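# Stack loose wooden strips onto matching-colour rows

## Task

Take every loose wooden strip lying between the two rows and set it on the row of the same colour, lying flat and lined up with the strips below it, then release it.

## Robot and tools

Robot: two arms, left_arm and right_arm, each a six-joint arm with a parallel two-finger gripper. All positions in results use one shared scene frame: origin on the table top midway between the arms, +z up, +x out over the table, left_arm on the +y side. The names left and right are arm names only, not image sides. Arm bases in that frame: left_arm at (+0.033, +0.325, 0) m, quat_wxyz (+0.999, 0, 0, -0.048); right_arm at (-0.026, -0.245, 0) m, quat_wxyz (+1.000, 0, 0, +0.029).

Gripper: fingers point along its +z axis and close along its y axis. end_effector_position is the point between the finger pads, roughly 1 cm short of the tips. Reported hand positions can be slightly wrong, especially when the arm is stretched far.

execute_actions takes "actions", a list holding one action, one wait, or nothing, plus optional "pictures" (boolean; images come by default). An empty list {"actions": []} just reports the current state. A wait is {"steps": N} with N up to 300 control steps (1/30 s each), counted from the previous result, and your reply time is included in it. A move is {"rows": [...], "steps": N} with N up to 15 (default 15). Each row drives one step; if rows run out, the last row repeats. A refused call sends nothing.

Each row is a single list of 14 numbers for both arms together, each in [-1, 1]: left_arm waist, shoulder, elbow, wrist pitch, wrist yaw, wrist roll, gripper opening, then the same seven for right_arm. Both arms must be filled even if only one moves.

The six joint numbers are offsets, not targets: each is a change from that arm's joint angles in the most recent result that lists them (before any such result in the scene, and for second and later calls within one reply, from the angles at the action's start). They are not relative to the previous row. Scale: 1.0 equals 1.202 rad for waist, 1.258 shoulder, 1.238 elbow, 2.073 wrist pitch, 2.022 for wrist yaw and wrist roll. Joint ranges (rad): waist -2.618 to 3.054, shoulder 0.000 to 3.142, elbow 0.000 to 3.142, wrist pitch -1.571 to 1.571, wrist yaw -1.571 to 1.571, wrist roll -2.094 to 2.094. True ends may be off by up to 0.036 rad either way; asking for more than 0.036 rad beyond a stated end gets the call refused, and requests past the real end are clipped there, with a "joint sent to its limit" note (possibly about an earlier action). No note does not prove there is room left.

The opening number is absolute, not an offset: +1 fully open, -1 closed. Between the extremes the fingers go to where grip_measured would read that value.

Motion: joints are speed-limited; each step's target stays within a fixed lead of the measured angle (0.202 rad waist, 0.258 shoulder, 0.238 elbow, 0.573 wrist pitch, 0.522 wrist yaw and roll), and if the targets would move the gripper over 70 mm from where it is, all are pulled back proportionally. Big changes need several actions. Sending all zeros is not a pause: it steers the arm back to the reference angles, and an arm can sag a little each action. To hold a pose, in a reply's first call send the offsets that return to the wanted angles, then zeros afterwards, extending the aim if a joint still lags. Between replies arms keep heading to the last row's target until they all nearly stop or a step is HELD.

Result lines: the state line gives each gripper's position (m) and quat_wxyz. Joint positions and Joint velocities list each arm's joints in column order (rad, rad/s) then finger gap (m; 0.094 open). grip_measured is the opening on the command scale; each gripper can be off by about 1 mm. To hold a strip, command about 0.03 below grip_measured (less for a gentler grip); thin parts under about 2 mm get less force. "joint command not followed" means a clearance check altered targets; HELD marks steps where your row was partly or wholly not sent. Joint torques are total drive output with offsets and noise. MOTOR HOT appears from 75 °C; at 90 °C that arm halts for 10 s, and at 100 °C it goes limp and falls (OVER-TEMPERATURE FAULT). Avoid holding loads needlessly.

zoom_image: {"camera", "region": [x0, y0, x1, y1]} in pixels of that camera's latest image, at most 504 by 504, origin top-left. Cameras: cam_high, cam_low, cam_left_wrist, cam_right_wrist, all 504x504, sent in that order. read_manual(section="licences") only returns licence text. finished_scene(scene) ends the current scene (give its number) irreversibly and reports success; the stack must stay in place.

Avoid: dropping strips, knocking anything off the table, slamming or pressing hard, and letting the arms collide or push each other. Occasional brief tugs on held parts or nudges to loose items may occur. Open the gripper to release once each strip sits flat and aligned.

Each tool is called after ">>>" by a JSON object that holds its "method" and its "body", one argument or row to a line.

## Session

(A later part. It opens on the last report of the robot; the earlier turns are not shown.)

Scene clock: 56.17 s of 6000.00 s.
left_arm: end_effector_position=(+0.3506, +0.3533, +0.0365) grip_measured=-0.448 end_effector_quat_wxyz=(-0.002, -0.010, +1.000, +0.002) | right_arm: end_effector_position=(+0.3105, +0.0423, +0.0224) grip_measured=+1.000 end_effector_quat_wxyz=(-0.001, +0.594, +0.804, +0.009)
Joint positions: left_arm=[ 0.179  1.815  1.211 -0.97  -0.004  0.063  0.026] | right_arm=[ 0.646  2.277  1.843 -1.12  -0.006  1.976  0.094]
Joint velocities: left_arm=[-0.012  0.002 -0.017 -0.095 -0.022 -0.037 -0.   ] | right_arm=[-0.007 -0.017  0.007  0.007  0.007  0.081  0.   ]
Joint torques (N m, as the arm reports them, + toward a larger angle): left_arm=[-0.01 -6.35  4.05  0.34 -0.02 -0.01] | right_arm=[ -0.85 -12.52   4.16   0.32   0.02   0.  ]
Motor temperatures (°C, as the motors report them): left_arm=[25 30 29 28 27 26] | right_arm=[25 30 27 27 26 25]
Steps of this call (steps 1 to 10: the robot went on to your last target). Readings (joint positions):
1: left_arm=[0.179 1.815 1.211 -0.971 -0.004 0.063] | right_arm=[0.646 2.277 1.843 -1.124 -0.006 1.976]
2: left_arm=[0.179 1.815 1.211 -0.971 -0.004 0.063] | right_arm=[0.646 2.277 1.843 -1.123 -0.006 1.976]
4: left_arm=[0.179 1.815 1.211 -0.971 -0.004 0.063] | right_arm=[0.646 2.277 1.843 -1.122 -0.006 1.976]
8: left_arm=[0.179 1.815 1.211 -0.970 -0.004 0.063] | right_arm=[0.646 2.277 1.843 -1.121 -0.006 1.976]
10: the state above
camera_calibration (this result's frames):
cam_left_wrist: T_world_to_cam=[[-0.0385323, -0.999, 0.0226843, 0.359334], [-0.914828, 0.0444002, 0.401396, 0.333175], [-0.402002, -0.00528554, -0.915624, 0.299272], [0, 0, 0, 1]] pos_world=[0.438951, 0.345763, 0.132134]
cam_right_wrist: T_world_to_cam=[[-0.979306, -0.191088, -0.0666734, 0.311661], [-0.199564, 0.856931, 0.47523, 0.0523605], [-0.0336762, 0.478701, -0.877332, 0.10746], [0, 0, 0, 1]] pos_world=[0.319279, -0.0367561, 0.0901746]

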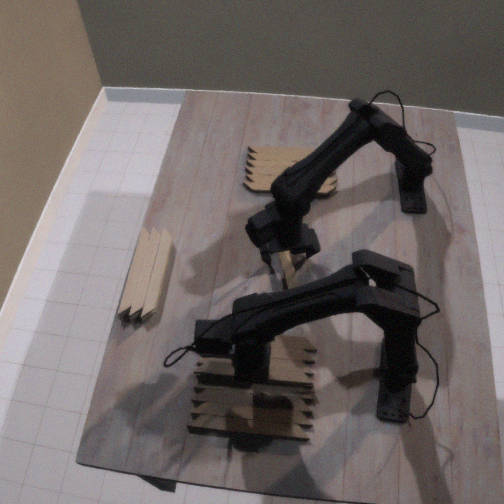

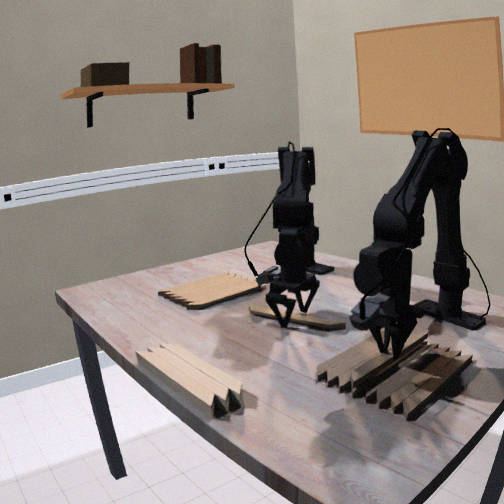

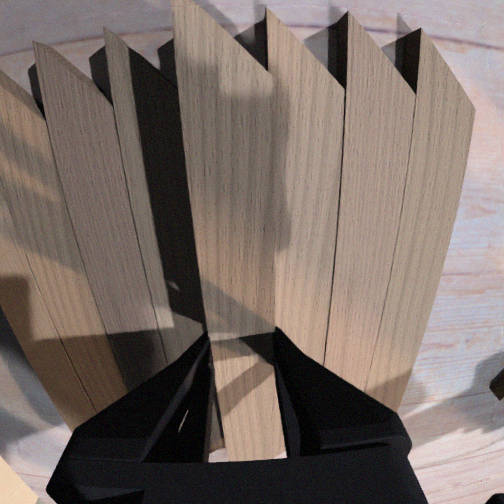

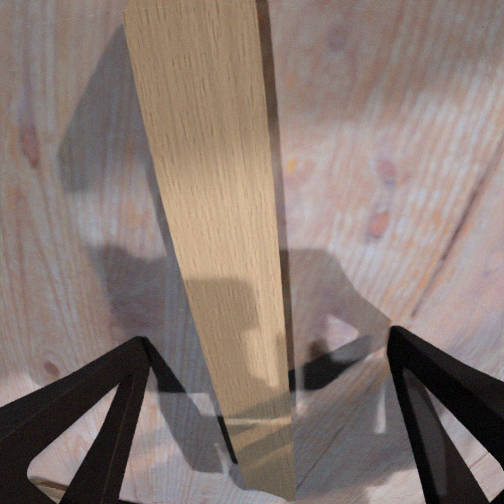

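>>> {"method": "execute_actions", "body": {
  "actions": [
    {"rows":[[0,0,-0.02,0,0,0,-0.47,0,0.012,0,0,0,0,1],[0,0,-0.02,0,0,0,-0.47,0,0.012,0,0,0,0,0.6],[0,0,-0.02,0,0,0,-0.47,0,0.012,0,0,0,0,0.3],[0,0,-0.02,0,0,0,-0.47,0,0.012,0,0,0,0,0],[0,0,-0.02,0,0,0,-0.47,0,0.012,0,0,0,0,0],[0,0,-0.02,0,0,0,0.3,0,0.012,0,0,0,0,-0.45]]}
  ],
  "pictures": false
}}

>>> {"method": "execute_actions", "body": {
  "actions": [
    {"rows":[[0,-0.15,0.05,-0.1,0,0,0.3,0,-0.17,0,-0.08,0,0,-0.45]]}
  ],
  "pictures": false
}}

>>> {"method": "execute_actions", "body": {
  "actions": [
    {"rows":[[0,0,0,0,0,0,0.3,-0.575,-0.18,-0.33,0.08,0,-1,-0.45]]}
  ],
  "pictures": false
}}

>>> {"method": "execute_actions", "body": {
  "actions": [
    {"steps":40}
  ]
}}

Scene clock: 63.80 s of 6000.00 s.
left_arm: end_effector_position=(+0.3459, +0.3529, +0.0332) grip_measured=+0.298 end_effector_quat_wxyz=(-0.009, -0.010, +1.000, +0.001) | right_arm: end_effector_position=(+0.3106, +0.0425, +0.0221) grip_measured=-0.427 end_effector_quat_wxyz=(-0.001, +0.594, +0.804, +0.009)
Joint positions: left_arm=[ 0.179  1.815  1.197 -0.97  -0.004  0.063  0.061] | right_arm=[ 0.646  2.278  1.843 -1.119 -0.007  1.976  0.027]
Joint velocities: left_arm=[-0.012 -0.007 -0.022 -0.051  0.051 -0.007  0.001] | right_arm=[ 0.012 -0.007  0.007 -0.007  0.007 -0.11   0.001]
Joint torques (N m, as the arm reports them, + toward a larger angle): left_arm=[-0.01 -6.33  4.41  0.19 -0.01 -0.01] | right_arm=[  0.   -11.27   4.78   0.26   0.02  -0.01]
Motor temperatures (°C, as the motors report them): left_arm=[25 30 29 28 27 26] | right_arm=[25 31 27 27 26 25]
Steps of this call (steps 1 to 15: the robot went on to your last target; steps 16 to 90: nothing new was sent; then 4.13 s passed at rest; steps 91 to 105: all 15 steps of this action). Readings (joint positions):
91: left_arm=[0.179 1.815 1.210 -0.970 -0.004 0.063] | right_arm=[0.646 2.277 1.843 -1.120 -0.006 1.976]
92: left_arm=[0.179 1.815 1.207 -0.970 -0.004 0.063] | right_arm=[0.646 2.277 1.843 -1.120 -0.006 1.976]
94: left_arm=[0.179 1.815 1.200 -0.970 -0.004 0.063] | right_arm=[0.646 2.277 1.843 -1.120 -0.006 1.976]
98: left_arm=[0.179 1.815 1.197 -0.970 -0.004 0.063] | right_arm=[0.646 2.278 1.843 -1.119 -0.007 1.976]
105: the state above

Scene clock: 64.30 s of 6000.00 s.
left_arm: end_effector_position=(+0.3227, +0.3510, +0.0986) grip_measured=+0.298 end_effector_quat_wxyz=(+0.013, -0.010, +1.000, +0.003) | right_arm: end_effector_position=(+0.2904, +0.0253, +0.1058) grip_measured=-0.427 end_effector_quat_wxyz=(+0.005, +0.594, +0.804, +0.038)
Joint positions: left_arm=[ 0.179  1.625  1.244 -1.163 -0.004  0.063  0.061] | right_arm=[ 0.646  2.065  1.835 -1.264 -0.007  1.976  0.027]
Joint velocities: left_arm=[ 0.002 -0.002 -0.022 -0.095 -0.007  0.11   0.   ] | right_arm=[-0.042  0.002 -0.007 -0.007 -0.007  0.022 -0.001]
Joint torques (N m, as the arm reports them, + toward a larger angle): left_arm=[ 0.   -5.15  7.09  0.25 -0.01  0.  ] | right_arm=[  0.   -11.18   5.58   0.24   0.02  -0.01]
Motor temperatures (°C, as the motors report them): left_arm=[25 30 29 28 27 26] | right_arm=[25 31 27 27 26 25]
Steps of this call (steps 1 to 15: all 15 steps of this action). Readings (joint positions):
1: left_arm=[0.179 1.803 1.199 -0.984 -0.004 0.063] | right_arm=[0.646 2.267 1.840 -1.124 -0.007 1.976]
2: left_arm=[0.179 1.777 1.199 -1.018 -0.004 0.063] | right_arm=[0.646 2.248 1.831 -1.141 -0.007 1.976]
4: left_arm=[0.179 1.702 1.210 -1.083 -0.004 0.063] | right_arm=[0.646 2.189 1.825 -1.190 -0.007 1.976]
8: left_arm=[0.179 1.623 1.244 -1.134 -0.004 0.063] | right_arm=[0.646 2.076 1.830 -1.239 -0.007 1.976]
15: the state above

Scene clock: 64.80 s of 6000.00 s.
left_arm: end_effector_position=(+0.3225, +0.3510, +0.0986) grip_measured=+0.298 end_effector_quat_wxyz=(+0.013, -0.010, +1.000, +0.003) | right_arm: end_effector_position=(+0.3256, -0.2564, +0.0706) grip_measured=-0.427 end_effector_quat_wxyz=(+0.013, +0.333, +0.943, -0.000)
Joint positions: left_arm=[ 0.179  1.625  1.244 -1.164 -0.004  0.063  0.061] | right_arm=[-0.087  1.874  1.428 -1.101  0.008  0.649  0.027]
Joint velocities: left_arm=[-0.017  0.012  0.007  0.037  0.022 -0.037 -0.   ] | right_arm=[-0.227  0.002 -0.002  0.066  0.095 -2.85  -0.001]
Joint torques (N m, as the arm reports them, + toward a larger angle): left_arm=[-0.01 -5.24  5.77  0.28 -0.01 -0.01] | right_arm=[  4.71 -12.02   4.68   0.3   -0.35  -0.07]
Motor temperatures (°C, as the motors report them): left_arm=[25 30 29 28 27 26] | right_arm=[25 31 27 27 26 25]
Steps of this call (steps 1 to 15: all 15 steps of this action). Readings (joint positions):
1: left_arm=[0.179 1.625 1.244 -1.164 -0.004 0.063] | right_arm=[0.634 2.043 1.799 -1.230 -0.013 1.917]
2: left_arm=[0.179 1.625 1.244 -1.164 -0.004 0.063] | right_arm=[0.613 2.004 1.730 -1.186 -0.023 1.838]
4: left_arm=[0.179 1.625 1.244 -1.164 -0.004 0.063] | right_arm=[0.529 1.927 1.600 -1.154 -0.027 1.684]
8: left_arm=[0.179 1.625 1.244 -1.164 -0.004 0.063] | right_arm=[0.284 1.874 1.451 -1.138 -0.022 1.327]
15: the state above

Scene clock: 66.13 s of 6000.00 s.
left_arm: end_effector_position=(+0.3225, +0.3510, +0.0986) grip_measured=+0.298 end_effector_quat_wxyz=(+0.013, -0.010, +1.000, +0.003) | right_arm: end_effector_position=(+0.3257, -0.2417, +0.0706) grip_measured=-0.427 end_effector_quat_wxyz=(+0.012, -0.022, +1.000, +0.001)
Joint positions: left_arm=[ 0.179  1.625  1.244 -1.164 -0.004  0.063  0.061] | right_arm=[-0.05   1.874  1.428 -1.101 -0.002 -0.037  0.027]
Joint velocities: left_arm=[-0.007 -0.012 -0.007 -0.051 -0.007  0.095  0.   ] | right_arm=[ 0.017 -0.017 -0.027 -0.037 -0.022 -0.037  0.   ]
Joint torques (N m, as the arm reports them, + toward a larger angle): left_arm=[-0.01 -5.24  5.77  0.28 -0.02  0.  ] | right_arm=[  0.41 -12.17   4.67   0.31  -0.02  -0.13]
Motor temperatures (°C, as the motors report them): left_arm=[25 30 29 28 27 26] | right_arm=[25 31 27 27 26 25]
Steps of this call (steps 1 to 40: the robot went on to your last target). Readings (joint positions):
1: left_arm=[0.179 1.625 1.244 -1.164 -0.004 0.063] | right_arm=[-0.089 1.874 1.428 -1.101 0.011 0.551]
2: left_arm=[0.179 1.625 1.244 -1.164 -0.004 0.063] | right_arm=[-0.084 1.874 1.428 -1.101 0.010 0.453]
4: left_arm=[0.179 1.625 1.244 -1.164 -0.004 0.063] | right_arm=[-0.066 1.874 1.428 -1.101 0.006 0.279]
8: left_arm=[0.179 1.625 1.244 -1.164 -0.004 0.063] | right_arm=[-0.050 1.874 1.428 -1.101 -0.002 0.091]
40: the state above
camera_calibration (this result's frames):
cam_left_wrist: T_world_to_cam=[[-0.0391511, -0.999052, 0.0190511, 0.35507], [-0.926327, 0.043437, 0.374207, 0.289415], [-0.37468, -0.0029969, -0.92715, 0.336284], [0, 0, 0, 1]] pos_world=[0.407994, 0.34317, 0.19672]
cam_right_wrist: T_world_to_cam=[[-0.0592928, -0.996458, -0.0596358, -0.219325], [-0.896507, 0.0268799, 0.442213, 0.304577], [-0.439043, 0.079684, -0.894925, 0.323037], [0, 0, 0, 1]] pos_world=[0.401879, -0.252476, 0.141327]

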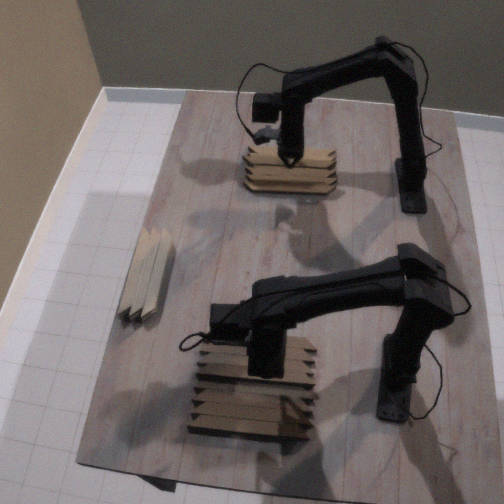

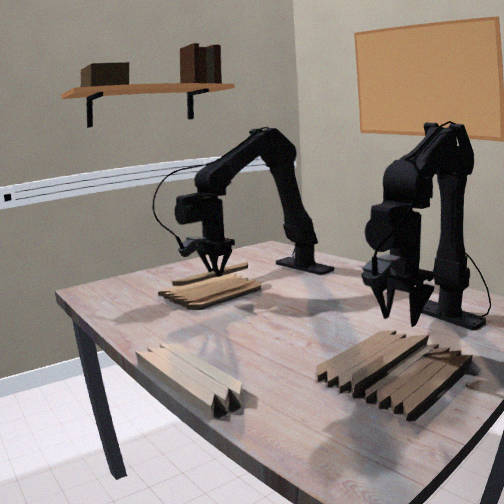

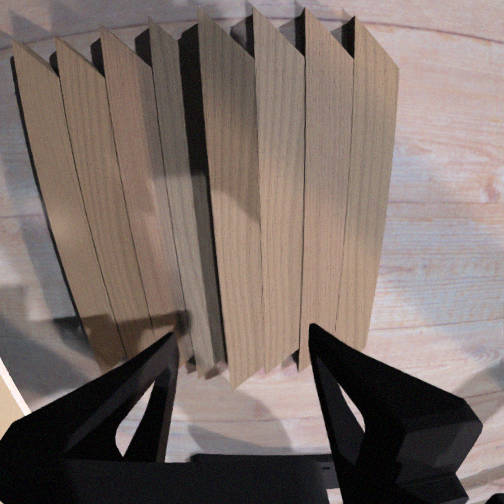

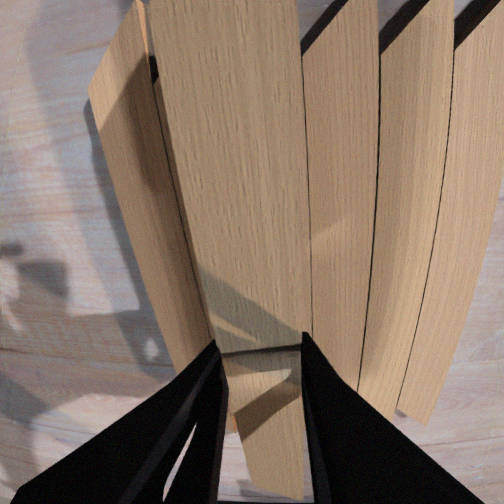

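>>> {"method": "execute_actions", "body": {
  "actions": [
    {"rows":[[0,0,0,0,0,0,0.3,-0.024,0.02,-0.055,0.035,0,0,-0.46]]}
  ]
}}

>>> {"method": "zoom_image", "body": {
  "camera": "cam_high",
  "region": [230,110,350,210]
}}

Scene clock: 69.07 s of 6000.00 s.
left_arm: end_effector_position=(+0.3225, +0.3510, +0.0986) grip_measured=+0.298 end_effector_quat_wxyz=(+0.013, -0.010, +1.000, +0.003) | right_arm: end_effector_position=(+0.3166, -0.2484, +0.0433) grip_measured=-0.427 end_effector_quat_wxyz=(-0.009, -0.012, +1.000, +0.002)
Joint positions: left_arm=[ 0.179  1.625  1.244 -1.164 -0.004  0.063  0.061] | right_arm=[-0.07   1.905  1.358 -1.041 -0.003 -0.037  0.027]
Joint velocities: left_arm=[-0.002 -0.007 -0.007 -0.037  0.007 -0.066 -0.   ] | right_arm=[ 0.002 -0.007  0.002  0.022 -0.037 -0.007  0.001]
Joint torques (N m, as the arm reports them, + toward a larger angle): left_arm=[-0.01 -5.23  5.77  0.27 -0.02 -0.01] | right_arm=[-0.77 -9.73  4.82  0.32  0.03 -0.01]
Motor temperatures (°C, as the motors report them): left_arm=[25 30 29 28 27 26] | right_arm=[25 32 27 27 26 25]
Steps of this call (steps 1 to 15: the robot went on to your last target; steps 16 to 73: nothing new was sent; steps 74 to 88: all 15 steps of this action). Readings (joint positions):
74: left_arm=[0.179 1.625 1.244 -1.164 -0.004 0.063] | right_arm=[-0.052 1.874 1.420 -1.090 -0.003 -0.037]
75: left_arm=[0.179 1.625 1.244 -1.164 -0.004 0.063] | right_arm=[-0.054 1.875 1.407 -1.074 -0.003 -0.037]
77: left_arm=[0.179 1.625 1.244 -1.164 -0.004 0.063] | right_arm=[-0.062 1.886 1.380 -1.059 -0.003 -0.037]
81: left_arm=[0.179 1.625 1.244 -1.164 -0.004 0.063] | right_arm=[-0.070 1.905 1.358 -1.053 -0.003 -0.037]
88: the state above
camera_calibration (this result's frames):
cam_left_wrist: T_world_to_cam=[[-0.0391511, -0.999052, 0.0190511, 0.35507], [-0.926327, 0.043437, 0.374207, 0.289415], [-0.37468, -0.0029969, -0.92715, 0.336284], [0, 0, 0, 1]] pos_world=[0.407994, 0.34317, 0.19672]
cam_right_wrist: T_world_to_cam=[[-0.080737, -0.995093, -0.0572023, -0.221103], [-0.876496, 0.0435546, 0.479435, 0.304913], [-0.474591, 0.0888458, -0.875711, 0.307798], [0, 0, 0, 1]] pos_world=[0.395482, -0.260645, 0.110708]

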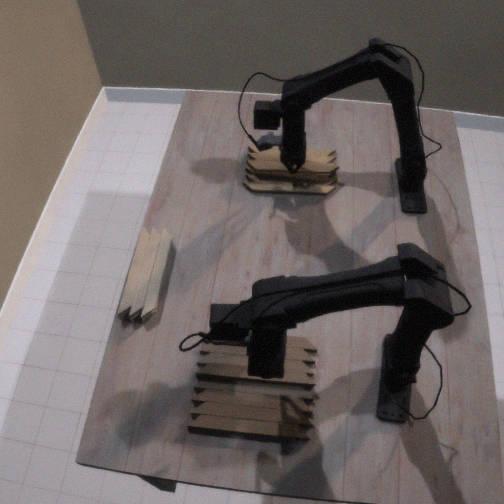

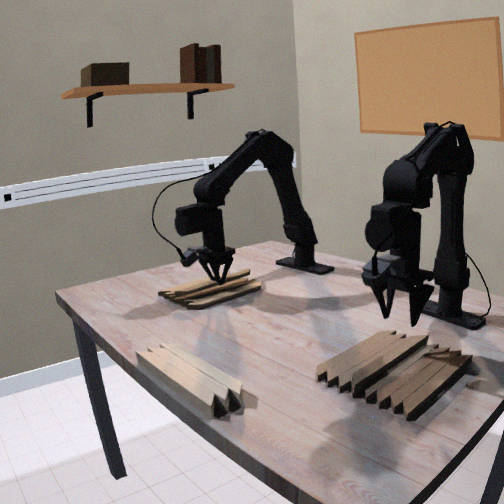

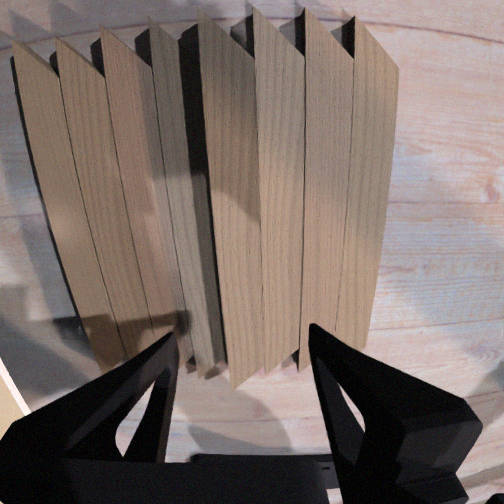

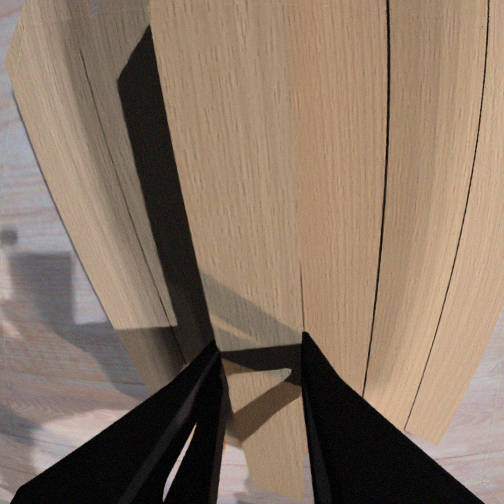

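Region (230, 110, 350, 210) of cam_high's 504x504 image, scaled by 4.200, with more detail than that image has.

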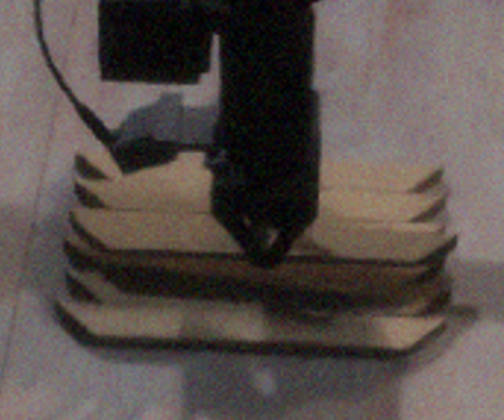

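>>> {"method": "execute_actions", "body": {
  "actions": [
    {"rows":[[0,0,0,0,0,0,0.3,0,0.018,0,0.02,0,0,-0.46]]}
  ],
  "pictures": false
}}

>>> {"method": "execute_actions", "body": {
  "actions": [
    {"rows":[[0,0,0,0,0,0,0.3,0,0,0,0,0,0,0.3]],"steps":10}
  ],
  "pictures": false
}}

>>> {"method": "execute_actions", "body": {
  "actions": [
    {"rows":[[0,0,0,0,0,0,0.3,0,-0.12,0.05,-0.08,0,0,0.3]]}
  ],
  "pictures": false
}}

>>> {"method": "finished_scene", "body": {
  "scene": 1
}}

Scene clock: 74.57 s of 6000.00 s.
left_arm: end_effector_position=(+0.3225, +0.3510, +0.0986) grip_measured=+0.298 end_effector_quat_wxyz=(+0.013, -0.010, +1.000, +0.003) | right_arm: end_effector_position=(+0.3226, -0.2484, +0.0365) grip_measured=-0.427 end_effector_quat_wxyz=(-0.004, -0.012, +1.000, +0.001)
Joint positions: left_arm=[ 0.179  1.625  1.244 -1.164 -0.004  0.063  0.061] | right_arm=[-0.07   1.926  1.358 -1.011 -0.003 -0.037  0.027]
Joint velocities: left_arm=[-0.007  0.002 -0.007  0.007 -0.022 -0.022  0.   ] | right_arm=[-0.017 -0.017 -0.007 -0.081 -0.007  0.037 -0.   ]
Joint torques (N m, as the arm reports them, + toward a larger angle): left_arm=[-0.01 -5.24  5.76  0.28 -0.01 -0.01] | right_arm=[-0.01 -9.18  4.59  0.33  0.02 -0.01]
Motor temperatures (°C, as the motors report them): left_arm=[25 30 29 28 27 26] | right_arm=[25 31 27 27 26 25]
Steps of this call (steps 1 to 15: the robot went on to your last target; steps 16 to 90: nothing new was sent; then 2.00 s passed at rest; steps 91 to 105: all 15 steps of this action). Readings (joint positions):
91: left_arm=[0.179 1.625 1.244 -1.164 -0.004 0.063] | right_arm=[-0.070 1.907 1.358 -1.037 -0.003 -0.037]
92: left_arm=[0.179 1.625 1.244 -1.164 -0.004 0.063] | right_arm=[-0.070 1.909 1.358 -1.032 -0.003 -0.037]
94: left_arm=[0.179 1.625 1.244 -1.164 -0.004 0.063] | right_arm=[-0.070 1.917 1.358 -1.022 -0.003 -0.037]
98: left_arm=[0.179 1.625 1.244 -1.164 -0.004 0.063] | right_arm=[-0.070 1.926 1.358 -1.015 -0.003 -0.037]
105: the state above

Scene clock: 74.90 s of 6000.00 s.
left_arm: end_effector_position=(+0.3225, +0.3510, +0.0986) grip_measured=+0.298 end_effector_quat_wxyz=(+0.013, -0.010, +1.000, +0.003) | right_arm: end_effector_position=(+0.3226, -0.2484, +0.0365) grip_measured=+0.298 end_effector_quat_wxyz=(-0.004, -0.012, +1.000, +0.001)
Joint positions: left_arm=[ 0.179  1.625  1.244 -1.164 -0.004  0.063  0.061] | right_arm=[-0.07   1.926  1.358 -1.011 -0.003 -0.037  0.061]
Joint velocities: left_arm=[-0.012 -0.007  0.017  0.022 -0.037 -0.022 -0.   ] | right_arm=[ 0.002  0.002  0.007  0.022 -0.022 -0.022  0.   ]
Joint torques (N m, as the arm reports them, + toward a larger angle): left_arm=[-0.01 -5.23  5.77  0.28 -0.01 -0.01] | right_arm=[ 0.01 -9.39  4.64  0.23  0.02 -0.01]
Motor temperatures (°C, as the motors report them): left_arm=[25 30 29 28 27 26] | right_arm=[25 31 27 27 26 25]
Steps of this call (steps 1 to 10: all 10 steps of this action). Readings (joint positions):
1: left_arm=[0.179 1.625 1.244 -1.164 -0.004 0.063] | right_arm=[-0.070 1.926 1.358 -1.011 -0.003 -0.037]
2: left_arm=[0.179 1.625 1.244 -1.164 -0.004 0.063] | right_arm=[-0.070 1.926 1.358 -1.011 -0.003 -0.037]
4: left_arm=[0.179 1.625 1.244 -1.164 -0.004 0.063] | right_arm=[-0.070 1.926 1.358 -1.011 -0.003 -0.037]
8: left_arm=[0.179 1.625 1.244 -1.164 -0.004 0.063] | right_arm=[-0.070 1.926 1.358 -1.011 -0.003 -0.037]
10: the state above

Scene clock: 75.40 s of 6000.00 s.
left_arm: end_effector_position=(+0.3225, +0.3510, +0.0986) grip_measured=+0.298 end_effector_quat_wxyz=(+0.013, -0.010, +1.000, +0.003) | right_arm: end_effector_position=(+0.3080, -0.2483, +0.0950) grip_measured=+0.298 end_effector_quat_wxyz=(+0.018, -0.012, +1.000, +0.001)
Joint positions: left_arm=[ 0.179  1.625  1.244 -1.164 -0.004  0.063  0.061] | right_arm=[-0.07   1.781  1.407 -1.161 -0.003 -0.037  0.061]
Joint velocities: left_arm=[ 0.012 -0.002  0.002  0.007 -0.081  0.007 -0.001] | right_arm=[ 0.007 -0.012  0.002 -0.007  0.081 -0.007 -0.001]
Joint torques (N m, as the arm reports them, + toward a larger angle): left_arm=[-0.01 -5.24  5.77  0.28 -0.02 -0.01] | right_arm=[ 0.   -8.86  5.76  0.23  0.02 -0.01]
Motor temperatures (°C, as the motors report them): left_arm=[25 30 29 28 27 26] | right_arm=[25 31 27 27 26 25]
Steps of this call (steps 1 to 15: all 15 steps of this action). Readings (joint positions):
1: left_arm=[0.179 1.625 1.244 -1.164 -0.004 0.063] | right_arm=[-0.070 1.917 1.361 -1.023 -0.003 -0.037]
2: left_arm=[0.179 1.625 1.244 -1.164 -0.004 0.063] | right_arm=[-0.070 1.899 1.362 -1.051 -0.003 -0.037]
4: left_arm=[0.179 1.625 1.244 -1.164 -0.004 0.063] | right_arm=[-0.070 1.845 1.373 -1.101 -0.003 -0.037]
8: left_arm=[0.179 1.625 1.244 -1.164 -0.004 0.063] | right_arm=[-0.070 1.783 1.406 -1.139 -0.003 -0.037]
15: the state above

The scene is finished: the task was done.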